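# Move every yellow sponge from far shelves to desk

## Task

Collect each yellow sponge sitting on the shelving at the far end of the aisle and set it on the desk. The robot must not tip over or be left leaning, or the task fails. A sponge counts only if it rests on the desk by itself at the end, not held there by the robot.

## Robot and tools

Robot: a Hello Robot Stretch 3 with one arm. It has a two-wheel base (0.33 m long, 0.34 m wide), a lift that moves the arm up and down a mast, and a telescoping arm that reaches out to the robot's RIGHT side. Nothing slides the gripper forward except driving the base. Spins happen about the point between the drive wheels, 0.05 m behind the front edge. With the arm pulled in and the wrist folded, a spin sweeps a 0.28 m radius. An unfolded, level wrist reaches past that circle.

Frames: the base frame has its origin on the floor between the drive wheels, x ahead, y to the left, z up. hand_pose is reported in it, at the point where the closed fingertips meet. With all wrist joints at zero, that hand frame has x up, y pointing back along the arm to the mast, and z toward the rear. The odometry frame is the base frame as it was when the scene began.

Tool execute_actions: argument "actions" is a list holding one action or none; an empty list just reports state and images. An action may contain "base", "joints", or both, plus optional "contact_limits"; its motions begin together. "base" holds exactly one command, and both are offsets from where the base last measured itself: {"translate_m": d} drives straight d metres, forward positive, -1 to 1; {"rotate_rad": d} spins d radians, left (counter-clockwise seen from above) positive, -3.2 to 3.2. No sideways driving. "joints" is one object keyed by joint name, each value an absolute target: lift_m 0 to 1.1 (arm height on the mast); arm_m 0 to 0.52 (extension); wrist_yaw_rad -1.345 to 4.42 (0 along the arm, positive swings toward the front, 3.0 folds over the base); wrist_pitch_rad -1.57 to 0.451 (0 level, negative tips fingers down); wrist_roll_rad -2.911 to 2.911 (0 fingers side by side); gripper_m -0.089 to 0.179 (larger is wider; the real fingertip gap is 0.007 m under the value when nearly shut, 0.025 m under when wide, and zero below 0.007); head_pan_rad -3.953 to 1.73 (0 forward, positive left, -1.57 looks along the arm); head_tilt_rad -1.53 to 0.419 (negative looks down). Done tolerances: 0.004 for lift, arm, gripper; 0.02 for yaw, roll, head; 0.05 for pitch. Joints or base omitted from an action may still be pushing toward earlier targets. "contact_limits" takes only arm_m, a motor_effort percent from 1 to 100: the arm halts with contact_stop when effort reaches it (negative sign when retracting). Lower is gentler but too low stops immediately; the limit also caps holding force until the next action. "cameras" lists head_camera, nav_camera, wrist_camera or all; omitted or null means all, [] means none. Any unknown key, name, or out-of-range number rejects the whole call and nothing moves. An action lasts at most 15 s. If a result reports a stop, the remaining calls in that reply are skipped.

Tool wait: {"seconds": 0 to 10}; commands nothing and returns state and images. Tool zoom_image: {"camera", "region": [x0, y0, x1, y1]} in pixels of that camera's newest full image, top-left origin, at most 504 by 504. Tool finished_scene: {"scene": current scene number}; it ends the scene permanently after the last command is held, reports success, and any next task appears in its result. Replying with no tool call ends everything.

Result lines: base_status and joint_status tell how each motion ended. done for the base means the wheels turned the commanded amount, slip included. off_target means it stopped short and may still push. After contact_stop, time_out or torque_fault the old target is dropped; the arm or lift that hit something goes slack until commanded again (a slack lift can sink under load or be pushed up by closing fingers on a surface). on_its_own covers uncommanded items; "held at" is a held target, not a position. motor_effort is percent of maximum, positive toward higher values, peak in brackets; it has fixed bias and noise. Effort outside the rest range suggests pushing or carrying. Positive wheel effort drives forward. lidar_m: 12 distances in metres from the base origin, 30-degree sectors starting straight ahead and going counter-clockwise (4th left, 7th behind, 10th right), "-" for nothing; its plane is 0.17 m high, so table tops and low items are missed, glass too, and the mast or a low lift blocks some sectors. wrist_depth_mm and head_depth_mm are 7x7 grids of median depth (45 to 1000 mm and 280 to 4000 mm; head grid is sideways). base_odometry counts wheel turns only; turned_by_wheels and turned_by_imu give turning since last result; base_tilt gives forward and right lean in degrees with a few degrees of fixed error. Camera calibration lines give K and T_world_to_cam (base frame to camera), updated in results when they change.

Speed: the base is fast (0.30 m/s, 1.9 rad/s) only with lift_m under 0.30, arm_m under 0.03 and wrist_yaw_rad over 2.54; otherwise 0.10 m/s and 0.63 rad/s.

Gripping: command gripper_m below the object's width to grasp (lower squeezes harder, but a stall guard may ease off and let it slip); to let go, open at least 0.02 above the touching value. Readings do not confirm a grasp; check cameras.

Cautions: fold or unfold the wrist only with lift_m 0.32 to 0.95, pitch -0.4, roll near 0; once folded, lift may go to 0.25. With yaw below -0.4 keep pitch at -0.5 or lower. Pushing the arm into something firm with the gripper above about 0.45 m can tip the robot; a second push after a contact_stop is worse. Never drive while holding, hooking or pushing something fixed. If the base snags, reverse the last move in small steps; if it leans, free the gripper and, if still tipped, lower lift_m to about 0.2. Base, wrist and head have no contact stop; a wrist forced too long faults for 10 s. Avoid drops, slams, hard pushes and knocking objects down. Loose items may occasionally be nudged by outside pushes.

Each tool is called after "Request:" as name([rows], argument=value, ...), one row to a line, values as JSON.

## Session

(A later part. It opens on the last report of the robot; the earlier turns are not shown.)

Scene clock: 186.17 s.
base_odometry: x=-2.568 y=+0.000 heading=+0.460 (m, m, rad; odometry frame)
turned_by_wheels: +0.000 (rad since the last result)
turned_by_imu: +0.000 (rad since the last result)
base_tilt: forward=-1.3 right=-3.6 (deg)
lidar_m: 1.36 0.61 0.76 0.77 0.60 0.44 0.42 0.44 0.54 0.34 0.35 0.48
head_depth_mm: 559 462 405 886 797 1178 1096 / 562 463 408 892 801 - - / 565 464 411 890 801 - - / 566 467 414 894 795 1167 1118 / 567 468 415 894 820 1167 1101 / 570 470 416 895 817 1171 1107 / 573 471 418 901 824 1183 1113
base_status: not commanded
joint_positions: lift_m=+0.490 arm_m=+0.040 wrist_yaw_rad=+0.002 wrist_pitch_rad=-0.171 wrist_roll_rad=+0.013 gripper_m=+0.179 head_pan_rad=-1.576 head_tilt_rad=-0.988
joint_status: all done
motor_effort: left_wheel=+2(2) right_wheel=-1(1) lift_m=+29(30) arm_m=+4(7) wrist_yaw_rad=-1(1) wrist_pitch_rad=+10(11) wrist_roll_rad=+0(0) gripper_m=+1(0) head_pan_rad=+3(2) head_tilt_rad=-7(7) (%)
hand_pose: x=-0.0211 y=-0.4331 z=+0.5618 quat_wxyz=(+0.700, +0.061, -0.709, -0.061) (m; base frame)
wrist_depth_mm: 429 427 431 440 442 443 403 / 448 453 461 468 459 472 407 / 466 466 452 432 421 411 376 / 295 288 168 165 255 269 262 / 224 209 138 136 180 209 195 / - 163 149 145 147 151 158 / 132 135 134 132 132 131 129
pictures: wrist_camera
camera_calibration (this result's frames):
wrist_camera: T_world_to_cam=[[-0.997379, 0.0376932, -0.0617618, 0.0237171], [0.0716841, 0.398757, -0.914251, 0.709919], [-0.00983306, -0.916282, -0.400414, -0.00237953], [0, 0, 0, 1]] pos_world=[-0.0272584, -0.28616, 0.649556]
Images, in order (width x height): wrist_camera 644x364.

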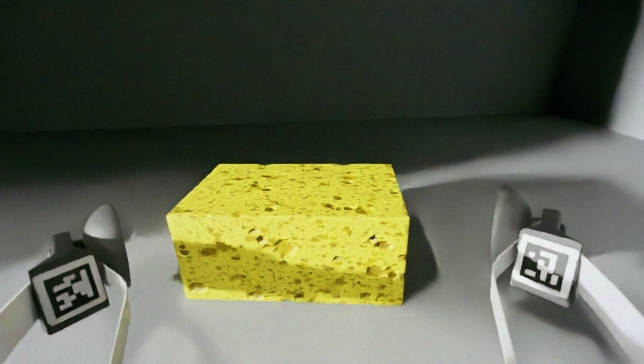

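Request:
execute_actions([
  {"base":{"translate_m":0.008},"joints":{"arm_m":0.052,"lift_m":0.488}},
], cameras=[])

Request:
execute_actions([
  {"joints":{"gripper_m":0.065}},
], cameras=["wrist_camera"])

Request:
execute_actions([
  {"joints":{"lift_m":0.53}},
], cameras=["wrist_camera"])

Request:
execute_actions([
  {"joints":{"arm_m":0,"wrist_yaw_rad":2.6,"head_pan_rad":-1.57,"head_tilt_rad":-0.2}},
])

Request:
execute_actions([
  {"base":{"translate_m":0.25},"joints":{"lift_m":0.29,"head_pan_rad":0,"head_tilt_rad":-0.7}},
], cameras=["head_camera"])

Scene clock: 194.73 s.
base_odometry: x=-2.561 y=+0.004 heading=+0.460 (m, m, rad; odometry frame)
turned_by_wheels: +0.000 (rad since the last result)
turned_by_imu: +0.001 (rad since the last result)
base_tilt: forward=-1.5 right=-3.6 (deg)
lidar_m: 1.36 0.60 0.74 0.77 0.61 0.45 0.43 0.45 0.55 0.34 0.35 0.48
head_depth_mm: 560 462 405 885 796 1167 1093 / 562 464 408 890 801 - - / 565 465 411 891 803 - - / 566 466 414 894 799 1164 1116 / 568 468 416 897 821 1160 1105 / 568 469 417 898 823 1168 1104 / 574 470 418 902 824 1173 1106
base_status: done
joint_positions: lift_m=+0.488 arm_m=+0.052 wrist_yaw_rad=+0.002 wrist_pitch_rad=-0.171 wrist_roll_rad=+0.013 gripper_m=+0.179 head_pan_rad=-1.576 head_tilt_rad=-0.988
joint_status: all done
motor_effort: left_wheel=+2(7) right_wheel=-1(3) lift_m=+29(30) arm_m=+4(4) wrist_yaw_rad=-1(1) wrist_pitch_rad=+10(10) wrist_roll_rad=+0(0) gripper_m=+0(1) head_pan_rad=+3(2) head_tilt_rad=-7(7) (%)
hand_pose: x=-0.0211 y=-0.4451 z=+0.5598 quat_wxyz=(+0.700, +0.061, -0.709, -0.061) (m; base frame)
wrist_depth_mm: 416 412 418 422 431 432 415 / 441 445 446 452 452 459 424 / 454 458 440 431 416 402 381 / 289 288 174 159 231 263 255 / 221 206 127 124 123 206 192 / - 161 135 132 131 148 155 / 130 133 132 130 129 128 127
pictures: none
No camera images: the call's "cameras" was empty. Leave "cameras" out to get every camera's image.

Scene clock: 196.37 s.
base_odometry: x=-2.561 y=+0.004 heading=+0.460 (m, m, rad; odometry frame)
turned_by_wheels: +0.000 (rad since the last result)
turned_by_imu: +0.000 (rad since the last result)
base_tilt: forward=-1.4 right=-3.5 (deg)
lidar_m: 1.36 0.60 0.74 0.77 0.61 0.45 0.43 0.45 0.54 0.34 0.35 0.48
head_depth_mm: 559 461 405 888 799 1167 1100 / 563 464 409 888 799 - - / 564 464 412 890 800 - - / 566 466 413 891 805 1167 1120 / 568 468 415 893 820 1164 1105 / 570 470 417 902 819 1161 1098 / 574 473 418 905 824 1173 1104
base_status: not commanded
joint_positions: lift_m=+0.488 arm_m=+0.052 wrist_yaw_rad=+0.002 wrist_pitch_rad=-0.171 wrist_roll_rad=+0.013 gripper_m=+0.066 head_pan_rad=-1.576 head_tilt_rad=-0.988
joint_status: all done
motor_effort: left_wheel=+2(2) right_wheel=-1(1) lift_m=+30(30) arm_m=+4(3) wrist_yaw_rad=-1(1) wrist_pitch_rad=+10(10) wrist_roll_rad=+0(0) gripper_m=-24(100) head_pan_rad=+2(2) head_tilt_rad=-7(7) (%)
hand_pose: x=-0.0211 y=-0.4451 z=+0.5598 quat_wxyz=(+0.700, +0.061, -0.709, -0.060) (m; base frame)
wrist_depth_mm: 415 420 419 420 432 435 420 / 444 439 449 452 452 455 417 / 452 458 440 433 414 402 385 / 291 284 170 159 232 261 257 / 208 212 128 125 122 194 192 / 164 - 137 132 130 151 153 / - 133 132 130 129 128 127
pictures: wrist_camera
camera_calibration (this result's frames):
wrist_camera: T_world_to_cam=[[-0.997377, 0.0377233, -0.0617678, 0.0240548], [0.0717006, 0.398665, -0.91429, 0.712873], [-0.00986544, -0.916321, -0.400324, -0.0142412], [0, 0, 0, 1]] pos_world=[-0.0272622, -0.298154, 0.647557]
Images, in order (width x height): wrist_camera 644x364.

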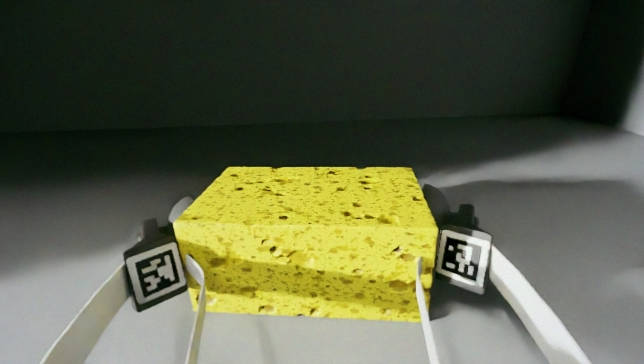

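Scene clock: 197.57 s.
base_odometry: x=-2.561 y=+0.004 heading=+0.460 (m, m, rad; odometry frame)
turned_by_wheels: +0.000 (rad since the last result)
turned_by_imu: +0.000 (rad since the last result)
base_tilt: forward=-1.3 right=-3.6 (deg)
lidar_m: 1.36 0.60 0.75 0.77 0.61 0.45 0.43 0.45 0.55 0.34 0.35 0.48
head_depth_mm: 559 462 405 891 799 1168 1095 / 563 463 408 893 797 - - / 562 465 413 891 794 1162 - / 566 465 414 895 808 1170 1122 / 567 468 416 895 817 1166 1100 / 569 469 417 896 821 1167 1108 / 574 471 418 901 819 1172 1108
base_status: not commanded
joint_positions: lift_m=+0.530 arm_m=+0.052 wrist_yaw_rad=+0.002 wrist_pitch_rad=-0.171 wrist_roll_rad=+0.013 gripper_m=+0.070 head_pan_rad=-1.576 head_tilt_rad=-0.988
joint_status: all done
motor_effort: left_wheel=+2(2) right_wheel=-1(1) lift_m=+60(64) arm_m=+4(5) wrist_yaw_rad=-1(1) wrist_pitch_rad=+10(10) wrist_roll_rad=+0(0) gripper_m=-22(26) head_pan_rad=+3(3) head_tilt_rad=-8(7) (%)
hand_pose: x=-0.0211 y=-0.4451 z=+0.6009 quat_wxyz=(+0.700, +0.061, -0.709, -0.060) (m; base frame)
wrist_depth_mm: 413 422 418 425 427 431 417 / 436 437 439 446 452 459 414 / 460 469 466 478 480 477 419 / 402 391 175 159 321 364 350 / 288 293 128 125 122 269 263 / 226 - 137 132 130 208 211 / 192 183 182 174 172 177 175
pictures: wrist_camera
camera_calibration (this result's frames):
wrist_camera: T_world_to_cam=[[-0.997378, 0.0377215, -0.0617655, 0.0265915], [0.0716978, 0.398665, -0.91429, 0.750447], [-0.00986462, -0.916321, -0.400324, 0.0022069], [0, 0, 0, 1]] pos_world=[-0.0272619, -0.298158, 0.688652]
Images, in order (width x height): wrist_camera 644x364.

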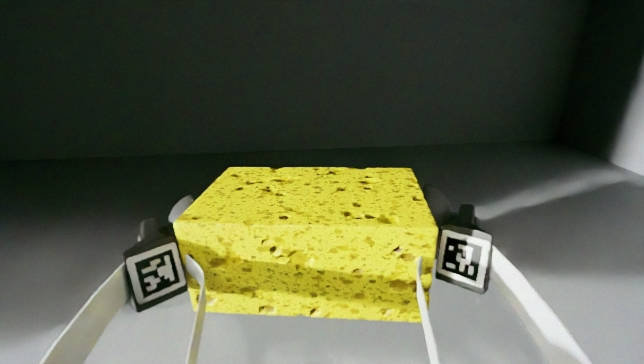

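Scene clock: 199.87 s.
base_odometry: x=-2.561 y=+0.004 heading=+0.460 (m, m, rad; odometry frame)
turned_by_wheels: +0.000 (rad since the last result)
turned_by_imu: +0.001 (rad since the last result)
base_tilt: forward=-1.4 right=-3.6 (deg)
lidar_m: 1.36 0.60 0.74 0.77 0.61 0.45 0.43 0.45 0.55 0.34 0.35 0.48
head_depth_mm: 327 568 704 726 749 560 420 / 317 575 708 730 754 557 419 / 319 582 710 737 757 556 418 / 321 589 714 742 764 551 417 / 323 596 718 745 766 552 415 / 325 605 721 749 769 550 414 / 327 613 728 756 773 546 413
base_status: not commanded
joint_positions: lift_m=+0.530 arm_m=+0.000 wrist_yaw_rad=+2.598 wrist_pitch_rad=-0.171 wrist_roll_rad=+0.013 gripper_m=+0.070 head_pan_rad=-1.576 head_tilt_rad=-0.211
joint_status: all done
motor_effort: left_wheel=+2(2) right_wheel=-1(1) lift_m=+59(60) arm_m=-3(5) wrist_yaw_rad=+3(3) wrist_pitch_rad=+10(10) wrist_roll_rad=+0(0) gripper_m=-22(23) head_pan_rad=+3(2) head_tilt_rad=+6(49) (%)
hand_pose: x=+0.1073 y=+0.0673 z=+0.6009 quat_wxyz=(+0.247, +0.699, -0.132, +0.658) (m; base frame)
wrist_depth_mm: 922 - - 799 568 702 773 / 956 - - 839 611 738 843 / 750 810 - 894 640 - - / - 872 175 159 596 871 - / - 760 129 124 122 909 - / 912 - 137 133 130 919 943 / 767 833 828 799 785 805 792
pictures: head_camera (sideways: a quarter turn clockwise sets it upright), nav_camera (sideways: a quarter turn counterclockwise sets it upright), wrist_camera
camera_calibration (this result's frames):
head_camera: T_world_to_cam=[[-0.0377621, 0.197344, -0.979607, 1.29537], [0.998383, 0.0491359, -0.0285873, 0.0392251], [0.0424923, -0.979102, -0.19888, 0.21764], [0, 0, 0, 1]] pos_world=[0.000506324, -0.0444703, 1.31336]
nav_camera: T_world_to_cam=[[0.013516, -0.225158, 0.974228, -1.22589], [-0.999417, 0.0275158, 0.0202248, 0.0371675], [-0.0313604, -0.973934, -0.224655, 0.25197], [0, 0, 0, 1]] pos_world=[0.0616169, -0.031641, 1.25015]
wrist_camera: T_world_to_cam=[[0.83298, -0.549844, -0.0617651, -0.0215449], [-0.268179, -0.30357, -0.91429, 0.62069], [0.483967, 0.778149, -0.400324, 0.305982], [0, 0, 0, 1]] pos_world=[0.0363171, -0.0615232, 0.688652]
Images, in order (width x height): head_camera 896x504, nav_camera 672x504, wrist_camera 644x364.

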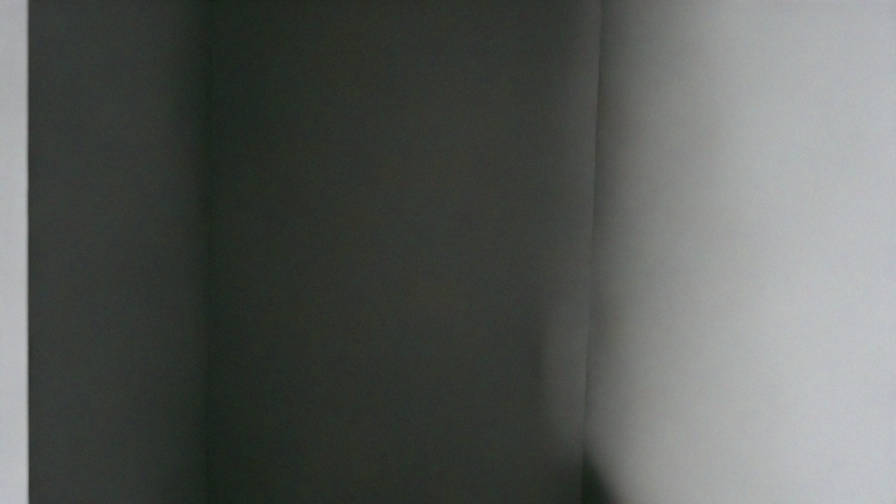

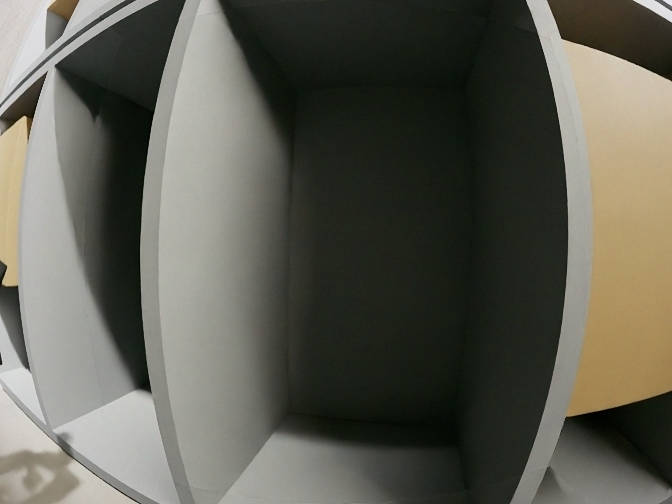

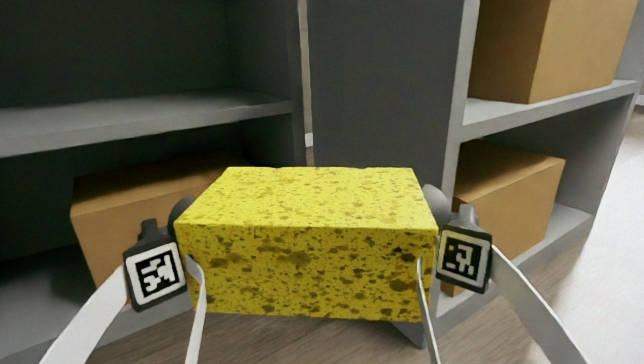

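Scene clock: 203.60 s.
base_odometry: x=-2.337 y=+0.115 heading=+0.460 (m, m, rad; odometry frame)
turned_by_wheels: +0.000 (rad since the last result)
turned_by_imu: +0.001 (rad since the last result)
base_tilt: forward=-1.3 right=-3.6 (deg)
lidar_m: 1.19 0.41 0.40 0.77 0.80 0.70 0.68 0.71 0.35 0.34 0.35 0.75
head_depth_mm: 3446 3610 1259 1277 1234 1199 1140 / 3432 3547 2647 2051 1593 1378 1189 / 3447 3707 2614 2014 1648 1374 1188 / 3526 3667 2646 2041 1648 1369 1191 / 3496 3624 2645 2017 1588 1372 1189 / 3389 1129 1199 1164 1330 1219 1143 / 975 901 962 845 861 855 932
base_status: done
joint_positions: lift_m=+0.290 arm_m=+0.000 wrist_yaw_rad=+2.598 wrist_pitch_rad=-0.171 wrist_roll_rad=+0.013 gripper_m=+0.070 head_pan_rad=-0.007 head_tilt_rad=-0.692
joint_status: all done
motor_effort: left_wheel=+2(13) right_wheel=-1(5) lift_m=+30(51) arm_m=-4(3) wrist_yaw_rad=+2(3) wrist_pitch_rad=+10(10) wrist_roll_rad=+0(0) gripper_m=-22(23) head_pan_rad=+3(34) head_tilt_rad=-5(41) (%)
hand_pose: x=+0.1071 y=+0.0674 z=+0.3618 quat_wxyz=(+0.247, +0.699, -0.132, +0.658) (m; base frame)
wrist_depth_mm: 900 844 627 415 - - 851 / 914 - 693 440 847 987 944 / 653 720 761 481 550 700 - / 673 768 175 159 540 774 949 / 679 755 129 125 122 762 758 / 670 - 137 133 130 615 618 / 572 549 533 511 512 513 528
pictures: head_camera (sideways: a quarter turn clockwise sets it upright)
camera_calibration (this result's frames):
head_camera: T_world_to_cam=[[-0.628018, -0.0344421, -0.777436, 1.03521], [-0.0546808, 0.998504, -0.0000642882, 0.00850588], [0.776275, 0.0424705, -0.628962, 0.772818], [0, 0, 0, 1]] pos_world=[0.0506772, -0.00566029, 1.29088]
Images, in order (width x height): head_camera 896x504.

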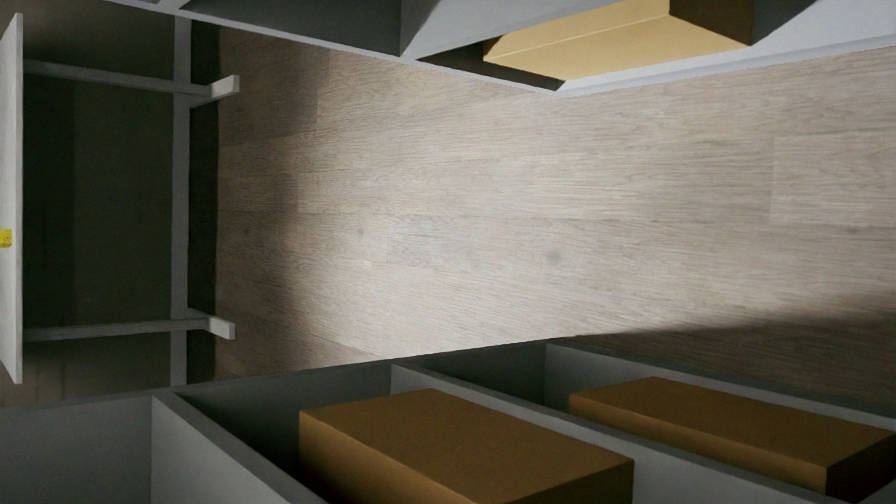

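Request:
execute_actions([
  {"base":{"translate_m":1}},
], cameras=[])

Request:
execute_actions([
  {"base":{"translate_m":1}},
], cameras=[])

Request:
execute_actions([
  {"base":{"translate_m":0.68}},
], cameras=[])

Request:
execute_actions([
  {"base":{"rotate_rad":1.58},"joints":{"lift_m":0.95,"head_pan_rad":-1.57,"head_tilt_rad":-0.6}},
], cameras=["head_camera"])

Request:
execute_actions([
  {"base":{"translate_m":-0.15},"joints":{"wrist_yaw_rad":0,"arm_m":0.4}},
])

Scene clock: 216.27 s.
base_odometry: x=-1.441 y=+0.558 heading=+0.460 (m, m, rad; odometry frame)
turned_by_wheels: +0.000 (rad since the last result)
turned_by_imu: +0.001 (rad since the last result)
base_tilt: forward=-1.3 right=-3.5 (deg)
lidar_m: 2.70 2.59 0.32 0.57 0.38 0.43 1.32 0.76 0.36 0.35 0.36 2.73
head_depth_mm: 2402 2840 2621 2009 1630 1380 1182 / 2496 2932 2652 2012 1627 1379 1188 / 2505 2962 2663 2026 1647 1379 1191 / 2549 2923 2604 2012 1632 1381 1183 / 2563 2969 2649 2029 1640 1379 1187 / 2440 2930 2649 2019 1638 1383 1185 / 2677 3018 2617 2047 1651 1372 1192
base_status: done
joint_positions: lift_m=+0.290 arm_m=+0.000 wrist_yaw_rad=+2.598 wrist_pitch_rad=-0.171 wrist_roll_rad=+0.013 gripper_m=+0.070 head_pan_rad=-0.007 head_tilt_rad=-0.693
joint_status: not commanded
motor_effort: left_wheel=+2(12) right_wheel=-2(6) lift_m=+30(31) arm_m=-4(3) wrist_yaw_rad=+2(3) wrist_pitch_rad=+10(10) wrist_roll_rad=+0(0) gripper_m=-23(23) head_pan_rad=+3(3) head_tilt_rad=-4(5) (%)
hand_pose: x=+0.1071 y=+0.0674 z=+0.3618 quat_wxyz=(+0.247, +0.699, -0.132, +0.658) (m; base frame)
wrist_depth_mm: 565 614 343 - - - - / 600 662 359 - - - - / 618 705 399 - - - - / 641 739 175 160 948 - - / 668 697 128 125 122 766 771 / 556 - 137 133 130 615 625 / 478 446 460 514 510 526 517
pictures: none
No camera images: the call's "cameras" was empty. Leave "cameras" out to get every camera's image.

Scene clock: 221.30 s.
base_odometry: x=-0.545 y=+1.002 heading=+0.460 (m, m, rad; odometry frame)
turned_by_wheels: +0.000 (rad since the last result)
turned_by_imu: +0.000 (rad since the last result)
base_tilt: forward=-1.2 right=-3.7 (deg)
lidar_m: 2.10 1.73 1.89 1.84 1.92 0.85 1.19 0.87 1.98 1.92 1.99 1.77
head_depth_mm: 1672 1977 2226 1982 1638 1369 1182 / 1689 1986 2252 2024 1641 1368 1192 / 1690 1980 2243 2037 1649 1373 1189 / 1709 1994 2241 2013 1646 1380 1183 / 1705 1995 2263 2033 1643 1373 1188 / 1721 2004 2202 1962 1640 1373 1186 / 1732 1628 2318 2022 1638 1381 1195
base_status: done
joint_positions: lift_m=+0.290 arm_m=+0.000 wrist_yaw_rad=+2.598 wrist_pitch_rad=-0.171 wrist_roll_rad=+0.013 gripper_m=+0.070 head_pan_rad=-0.007 head_tilt_rad=-0.693
joint_status: not commanded
motor_effort: left_wheel=+2(13) right_wheel=-2(5) lift_m=+30(30) arm_m=-3(4) wrist_yaw_rad=+2(2) wrist_pitch_rad=+10(11) wrist_roll_rad=+0(0) gripper_m=-23(23) head_pan_rad=+2(3) head_tilt_rad=-4(5) (%)
hand_pose: x=+0.1071 y=+0.0674 z=+0.3618 quat_wxyz=(+0.247, +0.699, -0.132, +0.658) (m; base frame)
wrist_depth_mm: - - - - - - - / - - - - - - - / - - - - - - - / - - 175 160 933 - - / 852 867 128 125 122 781 767 / 670 - 137 132 130 624 621 / 575 535 537 522 509 514 519
pictures: none
No camera images: the call's "cameras" was empty. Leave "cameras" out to get every camera's image.

Scene clock: 225.27 s.
base_odometry: x=+0.065 y=+1.304 heading=+0.460 (m, m, rad; odometry frame)
turned_by_wheels: +0.000 (rad since the last result)
turned_by_imu: +0.000 (rad since the last result)
base_tilt: forward=-1.2 right=-3.6 (deg)
lidar_m: 1.42 1.11 1.88 1.83 1.92 1.53 1.50 1.54 1.99 1.92 2.00 1.16
head_depth_mm: 1175 1004 703 1720 1640 1377 1181 / 1185 1015 734 1727 1635 1377 1186 / 1188 1016 734 1744 1644 1379 1190 / 1200 1017 734 1756 1638 1379 1190 / 1204 1021 722 1770 1633 1383 1187 / 1204 1018 736 1776 1651 1372 1183 / 1213 1022 736 1777 1523 1384 1184
base_status: done
joint_positions: lift_m=+0.290 arm_m=+0.000 wrist_yaw_rad=+2.598 wrist_pitch_rad=-0.171 wrist_roll_rad=+0.013 gripper_m=+0.070 head_pan_rad=-0.007 head_tilt_rad=-0.693
joint_status: not commanded
motor_effort: left_wheel=+2(13) right_wheel=-2(5) lift_m=+30(30) arm_m=-3(4) wrist_yaw_rad=+2(2) wrist_pitch_rad=+10(10) wrist_roll_rad=+0(0) gripper_m=-23(23) head_pan_rad=+3(3) head_tilt_rad=-4(4) (%)
hand_pose: x=+0.1071 y=+0.0674 z=+0.3618 quat_wxyz=(+0.247, +0.699, -0.132, +0.658) (m; base frame)
wrist_depth_mm: - - - - - - - / - - - - - - - / - - - - - - - / - - 175 159 953 - - / 855 865 129 125 122 776 781 / 671 - 137 133 130 606 627 / 569 541 541 512 511 517 517
pictures: none
No camera images: the call's "cameras" was empty. Leave "cameras" out to get every camera's image.

Scene clock: 232.10 s.
base_odometry: x=+0.065 y=+1.304 heading=+2.040 (m, m, rad; odometry frame)
turned_by_wheels: +1.580 (rad since the last result)
turned_by_imu: +1.571 (rad since the last result)
base_tilt: forward=-1.4 right=-3.7 (deg)
lidar_m: 1.83 1.91 1.53 1.51 1.54 1.99 1.92 2.00 1.17 1.42 1.11 1.88
head_depth_mm: 1170 1253 850 1617 1778 - - / 1178 1261 851 1634 1766 - - / 1185 1268 850 1648 1785 - - / 1192 1285 849 1659 1792 - 1181 / 1208 1280 786 1671 1776 1534 1208 / 1210 1291 850 1692 1787 1452 1238 / 1213 1283 852 1708 1630 1434 1240
base_status: done
joint_positions: lift_m=+0.950 arm_m=+0.000 wrist_yaw_rad=+2.598 wrist_pitch_rad=-0.171 wrist_roll_rad=+0.013 gripper_m=+0.070 head_pan_rad=-1.563 head_tilt_rad=-0.606
joint_status: all done
motor_effort: left_wheel=-2(9) right_wheel=+2(7) lift_m=+59(59) arm_m=-3(4) wrist_yaw_rad=+3(2) wrist_pitch_rad=+10(10) wrist_roll_rad=+0(0) gripper_m=-24(23) head_pan_rad=-3(31) head_tilt_rad=+3(16) (%)
hand_pose: x=+0.1071 y=+0.0674 z=+1.0209 quat_wxyz=(+0.247, +0.699, -0.132, +0.658) (m; base frame)
wrist_depth_mm: - - - - - - - / - - - - - - - / - - - - - - - / - - 175 160 - - - / - - 128 125 122 - - / - - 137 133 130 - - / - - - - - - -
pictures: head_camera (sideways: a quarter turn clockwise sets it upright)
camera_calibration (this result's frames):
head_camera: T_world_to_cam=[[-0.0432457, 0.558121, -0.828632, 1.09839], [0.997581, 0.0693094, -0.00538007, 0.00900792], [0.0544293, -0.82686, -0.559768, 0.687205], [0, 0, 0, 1]] pos_world=[0.00111031, -0.0454339, 1.29488]
Images, in order (width x height): head_camera 896x504.

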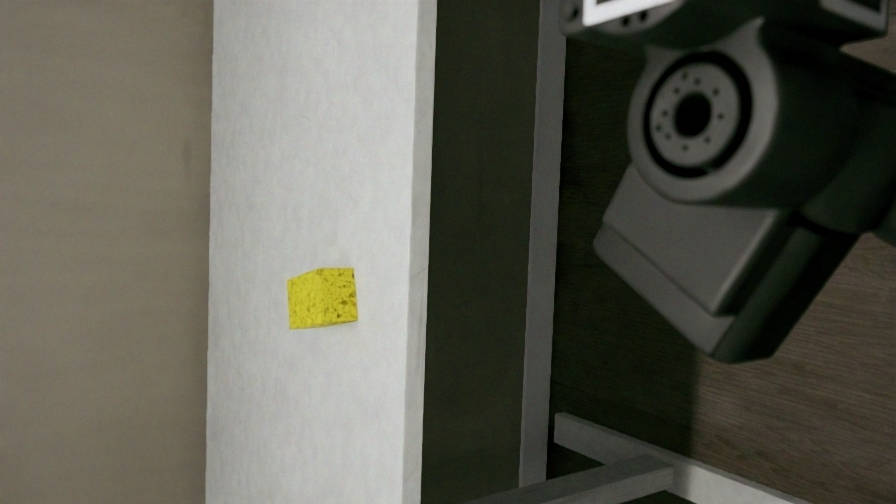

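Scene clock: 236.23 s.
base_odometry: x=+0.133 y=+1.170 heading=+2.040 (m, m, rad; odometry frame)
turned_by_wheels: +0.000 (rad since the last result)
turned_by_imu: +0.001 (rad since the last result)
base_tilt: forward=-1.4 right=-3.4 (deg)
lidar_m: 1.97 2.07 1.54 1.50 1.54 1.84 1.77 1.84 1.09 1.42 1.19 2.02
head_depth_mm: 1169 1268 - 1634 1738 1462 1238 / 1183 1264 727 1634 1749 1452 1233 / 1180 1287 - 1635 1765 1463 1231 / 1192 1282 806 1648 1771 1454 1237 / 1196 1291 852 1668 1777 1453 1235 / 1213 1283 805 1684 1774 1463 1236 / 1216 1290 802 1701 1778 1462 1238
base_status: done
joint_positions: lift_m=+0.950 arm_m=+0.400 wrist_yaw_rad=+0.001 wrist_pitch_rad=-0.171 wrist_roll_rad=+0.013 gripper_m=+0.070 head_pan_rad=-1.563 head_tilt_rad=-0.606
joint_status: all done
motor_effort: left_wheel=-1(6) right_wheel=+2(3) lift_m=+59(60) arm_m=+4(5) wrist_yaw_rad=+0(2) wrist_pitch_rad=+10(10) wrist_roll_rad=+0(0) gripper_m=-23(23) head_pan_rad=-2(2) head_tilt_rad=+4(3) (%)
hand_pose: x=-0.0212 y=-0.7931 z=+1.0209 quat_wxyz=(+0.700, +0.061, -0.709, -0.061) (m; base frame)
wrist_depth_mm: 673 682 704 689 701 700 723 / 720 715 726 741 741 745 766 / 651 649 613 605 580 555 542 / 402 399 175 159 324 364 356 / 293 296 129 125 122 270 268 / 229 - 137 133 130 212 214 / 194 185 184 176 175 179 178
pictures: head_camera (sideways: a quarter turn clockwise sets it upright), nav_camera (sideways: a quarter turn counterclockwise sets it upright), wrist_camera
camera_calibration (this result's frames):
head_camera: T_world_to_cam=[[-0.0431235, 0.558129, -0.828633, 1.09839], [0.997596, 0.0690909, -0.00538011, 0.00900789], [0.0542482, -0.826872, -0.559767, 0.687205], [0, 0, 0, 1]] pos_world=[0.00110036, -0.0454328, 1.29488]
nav_camera: T_world_to_cam=[[0.0192143, -0.582049, 0.812927, -1.01547], [-0.999621, 0.00486887, 0.0271131, 0.0282132], [-0.0197392, -0.813139, -0.581734, 0.716567], [0, 0, 0, 1]] pos_world=[0.0618584, -0.00851981, 1.24159]
wrist_camera: T_world_to_cam=[[-0.997353, 0.0383544, -0.0617658, 0.0660056], [0.0719511, 0.39862, -0.91429, 1.27316], [-0.010446, -0.916314, -0.400324, -0.148544], [0, 0, 0, 1]] pos_world=[-0.0273263, -0.646153, 1.10865]
Images, in order (width x height): head_camera 896x504, nav_camera 672x504, wrist_camera 644x364.

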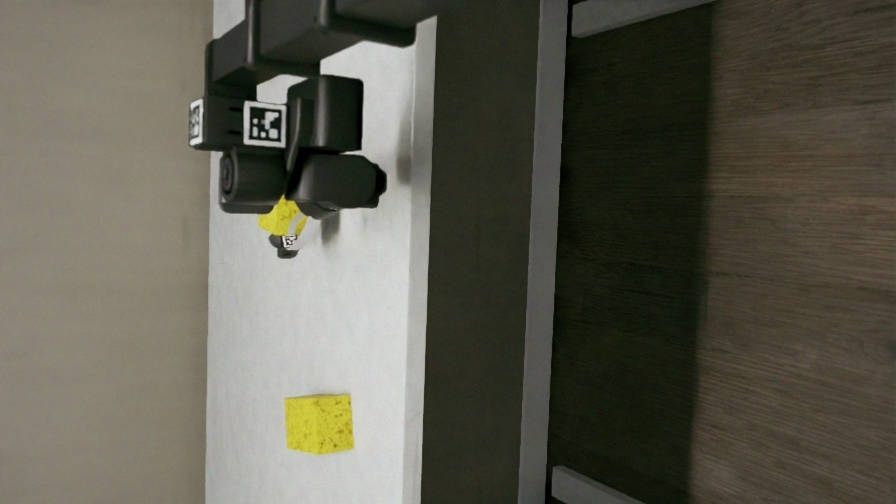

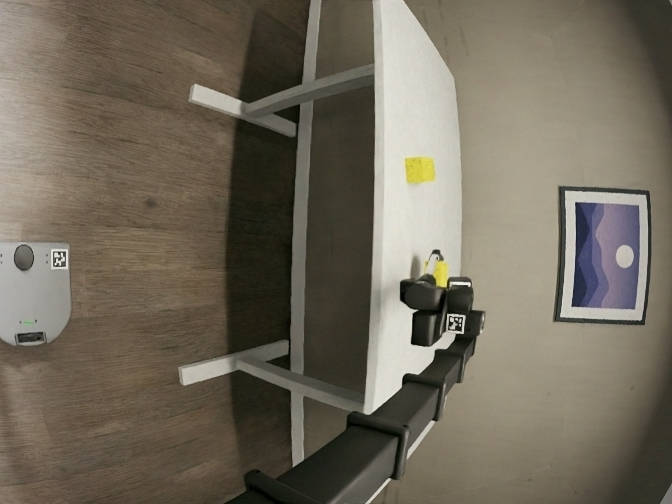

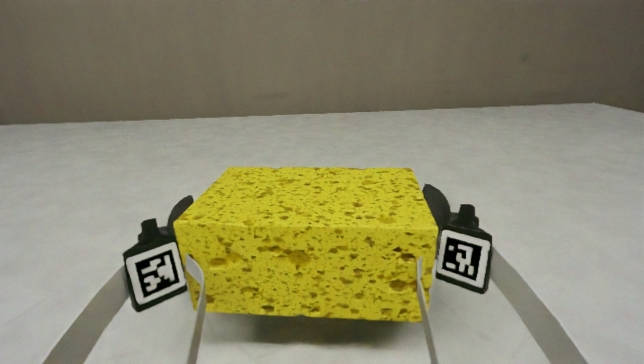

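Request:
execute_actions([
  {"joints":{"lift_m":0.908}},
], cameras=[])

Request:
execute_actions([
  {"joints":{"gripper_m":0.17}},
], cameras=[])

Request:
execute_actions([
  {"joints":{"lift_m":0.99}},
])

Scene clock: 241.03 s.
base_odometry: x=+0.133 y=+1.170 heading=+2.040 (m, m, rad; odometry frame)
turned_by_wheels: +0.000 (rad since the last result)
turned_by_imu: +0.001 (rad since the last result)
base_tilt: forward=-1.4 right=-3.5 (deg)
lidar_m: 1.98 2.08 1.54 1.49 1.54 1.83 1.77 1.84 1.09 1.42 1.19 2.03
head_depth_mm: 1163 1257 - 1666 1730 1462 1244 / 1180 1256 - 1634 1756 1457 1231 / 1189 1266 - 1688 1767 1452 1234 / 1190 1278 852 1654 1788 1450 1245 / 1193 1283 852 1659 1783 1455 1242 / 1204 1281 802 1682 1767 1460 1232 / 1217 1282 806 1698 1784 1448 1241
base_status: not commanded
joint_positions: lift_m=+0.908 arm_m=+0.400 wrist_yaw_rad=+0.001 wrist_pitch_rad=-0.171 wrist_roll_rad=+0.013 gripper_m=+0.070 head_pan_rad=-1.563 head_tilt_rad=-0.606
joint_status: all done
motor_effort: left_wheel=-1(1) right_wheel=+2(1) lift_m=+30(54) arm_m=+4(4) wrist_yaw_rad=+0(0) wrist_pitch_rad=+10(10) wrist_roll_rad=+0(0) gripper_m=-23(23) head_pan_rad=-2(2) head_tilt_rad=+4(3) (%)
hand_pose: x=-0.0212 y=-0.7931 z=+0.9798 quat_wxyz=(+0.700, +0.061, -0.709, -0.061) (m; base frame)
wrist_depth_mm: 665 679 684 698 686 712 710 / 718 728 722 723 730 743 756 / 476 463 444 433 425 406 398 / 295 287 175 159 236 267 262 / 213 216 129 125 122 199 195 / 168 - 136 133 130 154 156 / - 135 134 133 131 130 130
pictures: none
No camera images: the call's "cameras" was empty. Leave "cameras" out to get every camera's image.

Scene clock: 242.53 s.
base_odometry: x=+0.133 y=+1.170 heading=+2.040 (m, m, rad; odometry frame)
turned_by_wheels: +0.000 (rad since the last result)
turned_by_imu: +0.000 (rad since the last result)
base_tilt: forward=-1.3 right=-3.4 (deg)
lidar_m: 1.97 2.08 1.55 1.49 1.54 1.84 1.77 1.85 1.09 1.42 1.19 2.02
head_depth_mm: 1174 1257 - 1677 1737 1453 1230 / 1178 1256 - 1640 1765 1460 1235 / 1184 1262 - 1674 1770 1463 1226 / 1189 1280 848 1644 1770 1458 1240 / 1201 1283 849 1682 1779 1463 1232 / 1202 1284 805 1687 1777 1459 1228 / 1216 1290 804 1700 1774 1466 1234
base_status: not commanded
joint_positions: lift_m=+0.908 arm_m=+0.400 wrist_yaw_rad=+0.001 wrist_pitch_rad=-0.171 wrist_roll_rad=+0.013 gripper_m=+0.170 head_pan_rad=-1.563 head_tilt_rad=-0.606
joint_status: all done
motor_effort: left_wheel=-1(2) right_wheel=+2(1) lift_m=+29(30) arm_m=+4(4) wrist_yaw_rad=+0(1) wrist_pitch_rad=+10(10) wrist_roll_rad=+0(0) gripper_m=+1(95) head_pan_rad=-2(1) head_tilt_rad=+3(3) (%)
hand_pose: x=-0.0212 y=-0.7931 z=+0.9798 quat_wxyz=(+0.700, +0.061, -0.709, -0.061) (m; base frame)
wrist_depth_mm: 675 676 689 684 688 713 719 / 723 713 723 737 725 741 742 / 473 464 450 431 420 407 395 / 293 288 181 165 253 268 261 / 219 210 129 127 126 198 195 / - 164 137 134 133 150 158 / 132 135 134 133 132 130 129
pictures: none
No camera images: the call's "cameras" was empty. Leave "cameras" out to get every camera's image.

Scene clock: 244.10 s.
base_odometry: x=+0.133 y=+1.170 heading=+2.040 (m, m, rad; odometry frame)
turned_by_wheels: +0.000 (rad since the last result)
turned_by_imu: +0.000 (rad since the last result)
base_tilt: forward=-1.4 right=-3.5 (deg)
lidar_m: 1.98 2.07 1.54 1.50 1.54 1.84 1.77 1.85 1.09 1.42 1.19 2.03
head_depth_mm: 1162 - 807 1611 1739 1456 1234 / 1178 - 781 1622 1761 1460 1230 / 1187 1251 762 1639 1757 1456 1234 / 1192 1275 805 1650 1802 1461 1237 / 1199 1280 848 1673 1779 1450 1231 / 1203 1282 805 1686 1781 1465 1236 / 1212 1281 804 1705 1776 1464 1233
base_status: not commanded
joint_positions: lift_m=+0.990 arm_m=+0.400 wrist_yaw_rad=+0.001 wrist_pitch_rad=-0.171 wrist_roll_rad=+0.013 gripper_m=+0.170 head_pan_rad=-1.563 head_tilt_rad=-0.606
joint_status: all done
motor_effort: left_wheel=-1(1) right_wheel=+1(1) lift_m=+59(61) arm_m=+3(4) wrist_yaw_rad=+0(1) wrist_pitch_rad=+10(10) wrist_roll_rad=+0(0) gripper_m=+1(0) head_pan_rad=-3(2) head_tilt_rad=+3(3) (%)
hand_pose: x=-0.0212 y=-0.7931 z=+1.0609 quat_wxyz=(+0.700, +0.061, -0.709, -0.061) (m; base frame)
wrist_depth_mm: 681 670 695 688 692 697 717 / 708 710 715 729 742 746 754 / 741 745 757 765 719 705 687 / 516 501 487 478 470 468 448 / 370 365 356 352 348 344 342 / - 283 282 278 275 265 275 / 229 236 190 176 214 225 226
pictures: head_camera (sideways: a quarter turn clockwise sets it upright), nav_camera (sideways: a quarter turn counterclockwise sets it upright), wrist_camera
camera_calibration (this result's frames):
head_camera: T_world_to_cam=[[-0.0431235, 0.558129, -0.828633, 1.09839], [0.997596, 0.0690909, -0.00538011, 0.00900788], [0.0542482, -0.826872, -0.559767, 0.687206], [0, 0, 0, 1]] pos_world=[0.00110036, -0.0454328, 1.29488]
nav_camera: T_world_to_cam=[[0.0192143, -0.582049, 0.812927, -1.01547], [-0.999621, 0.00486887, 0.0271131, 0.0282132], [-0.0197392, -0.813139, -0.581734, 0.716567], [0, 0, 0, 1]] pos_world=[0.0618584, -0.00851981, 1.24159]
wrist_camera: T_world_to_cam=[[-0.997353, 0.0383556, -0.0617659, 0.0684779], [0.0719516, 0.39862, -0.91429, 1.30975], [-0.010447, -0.916314, -0.400324, -0.132527], [0, 0, 0, 1]] pos_world=[-0.0273264, -0.646155, 1.14867]
Images, in order (width x height): head_camera 896x504, nav_camera 672x504, wrist_camera 644x364.

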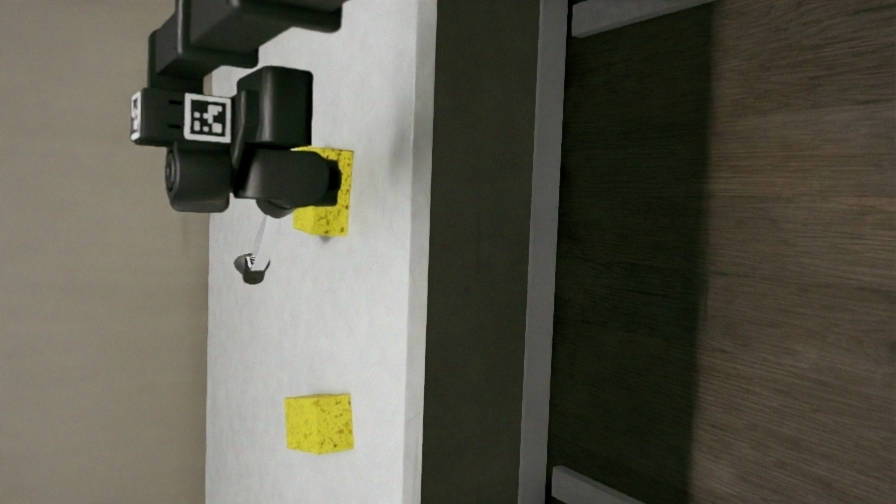

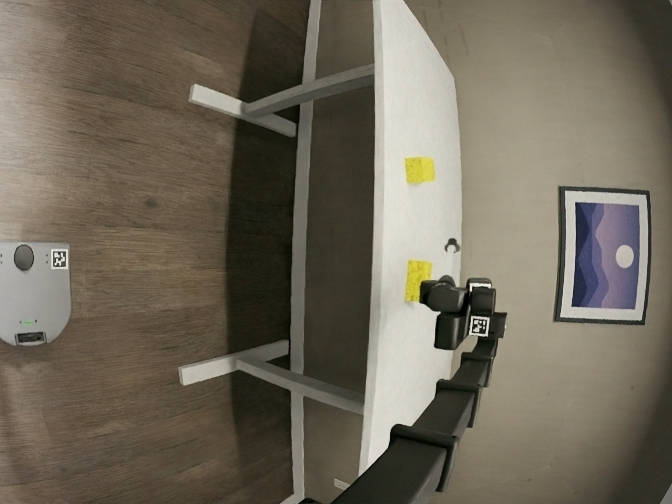

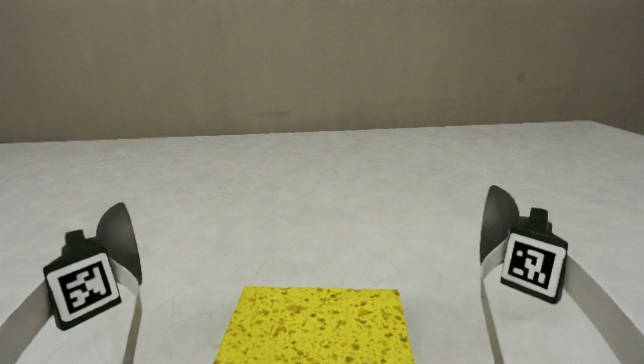

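Request:
finished_scene(scene=2)

The scene is finished: the task was done.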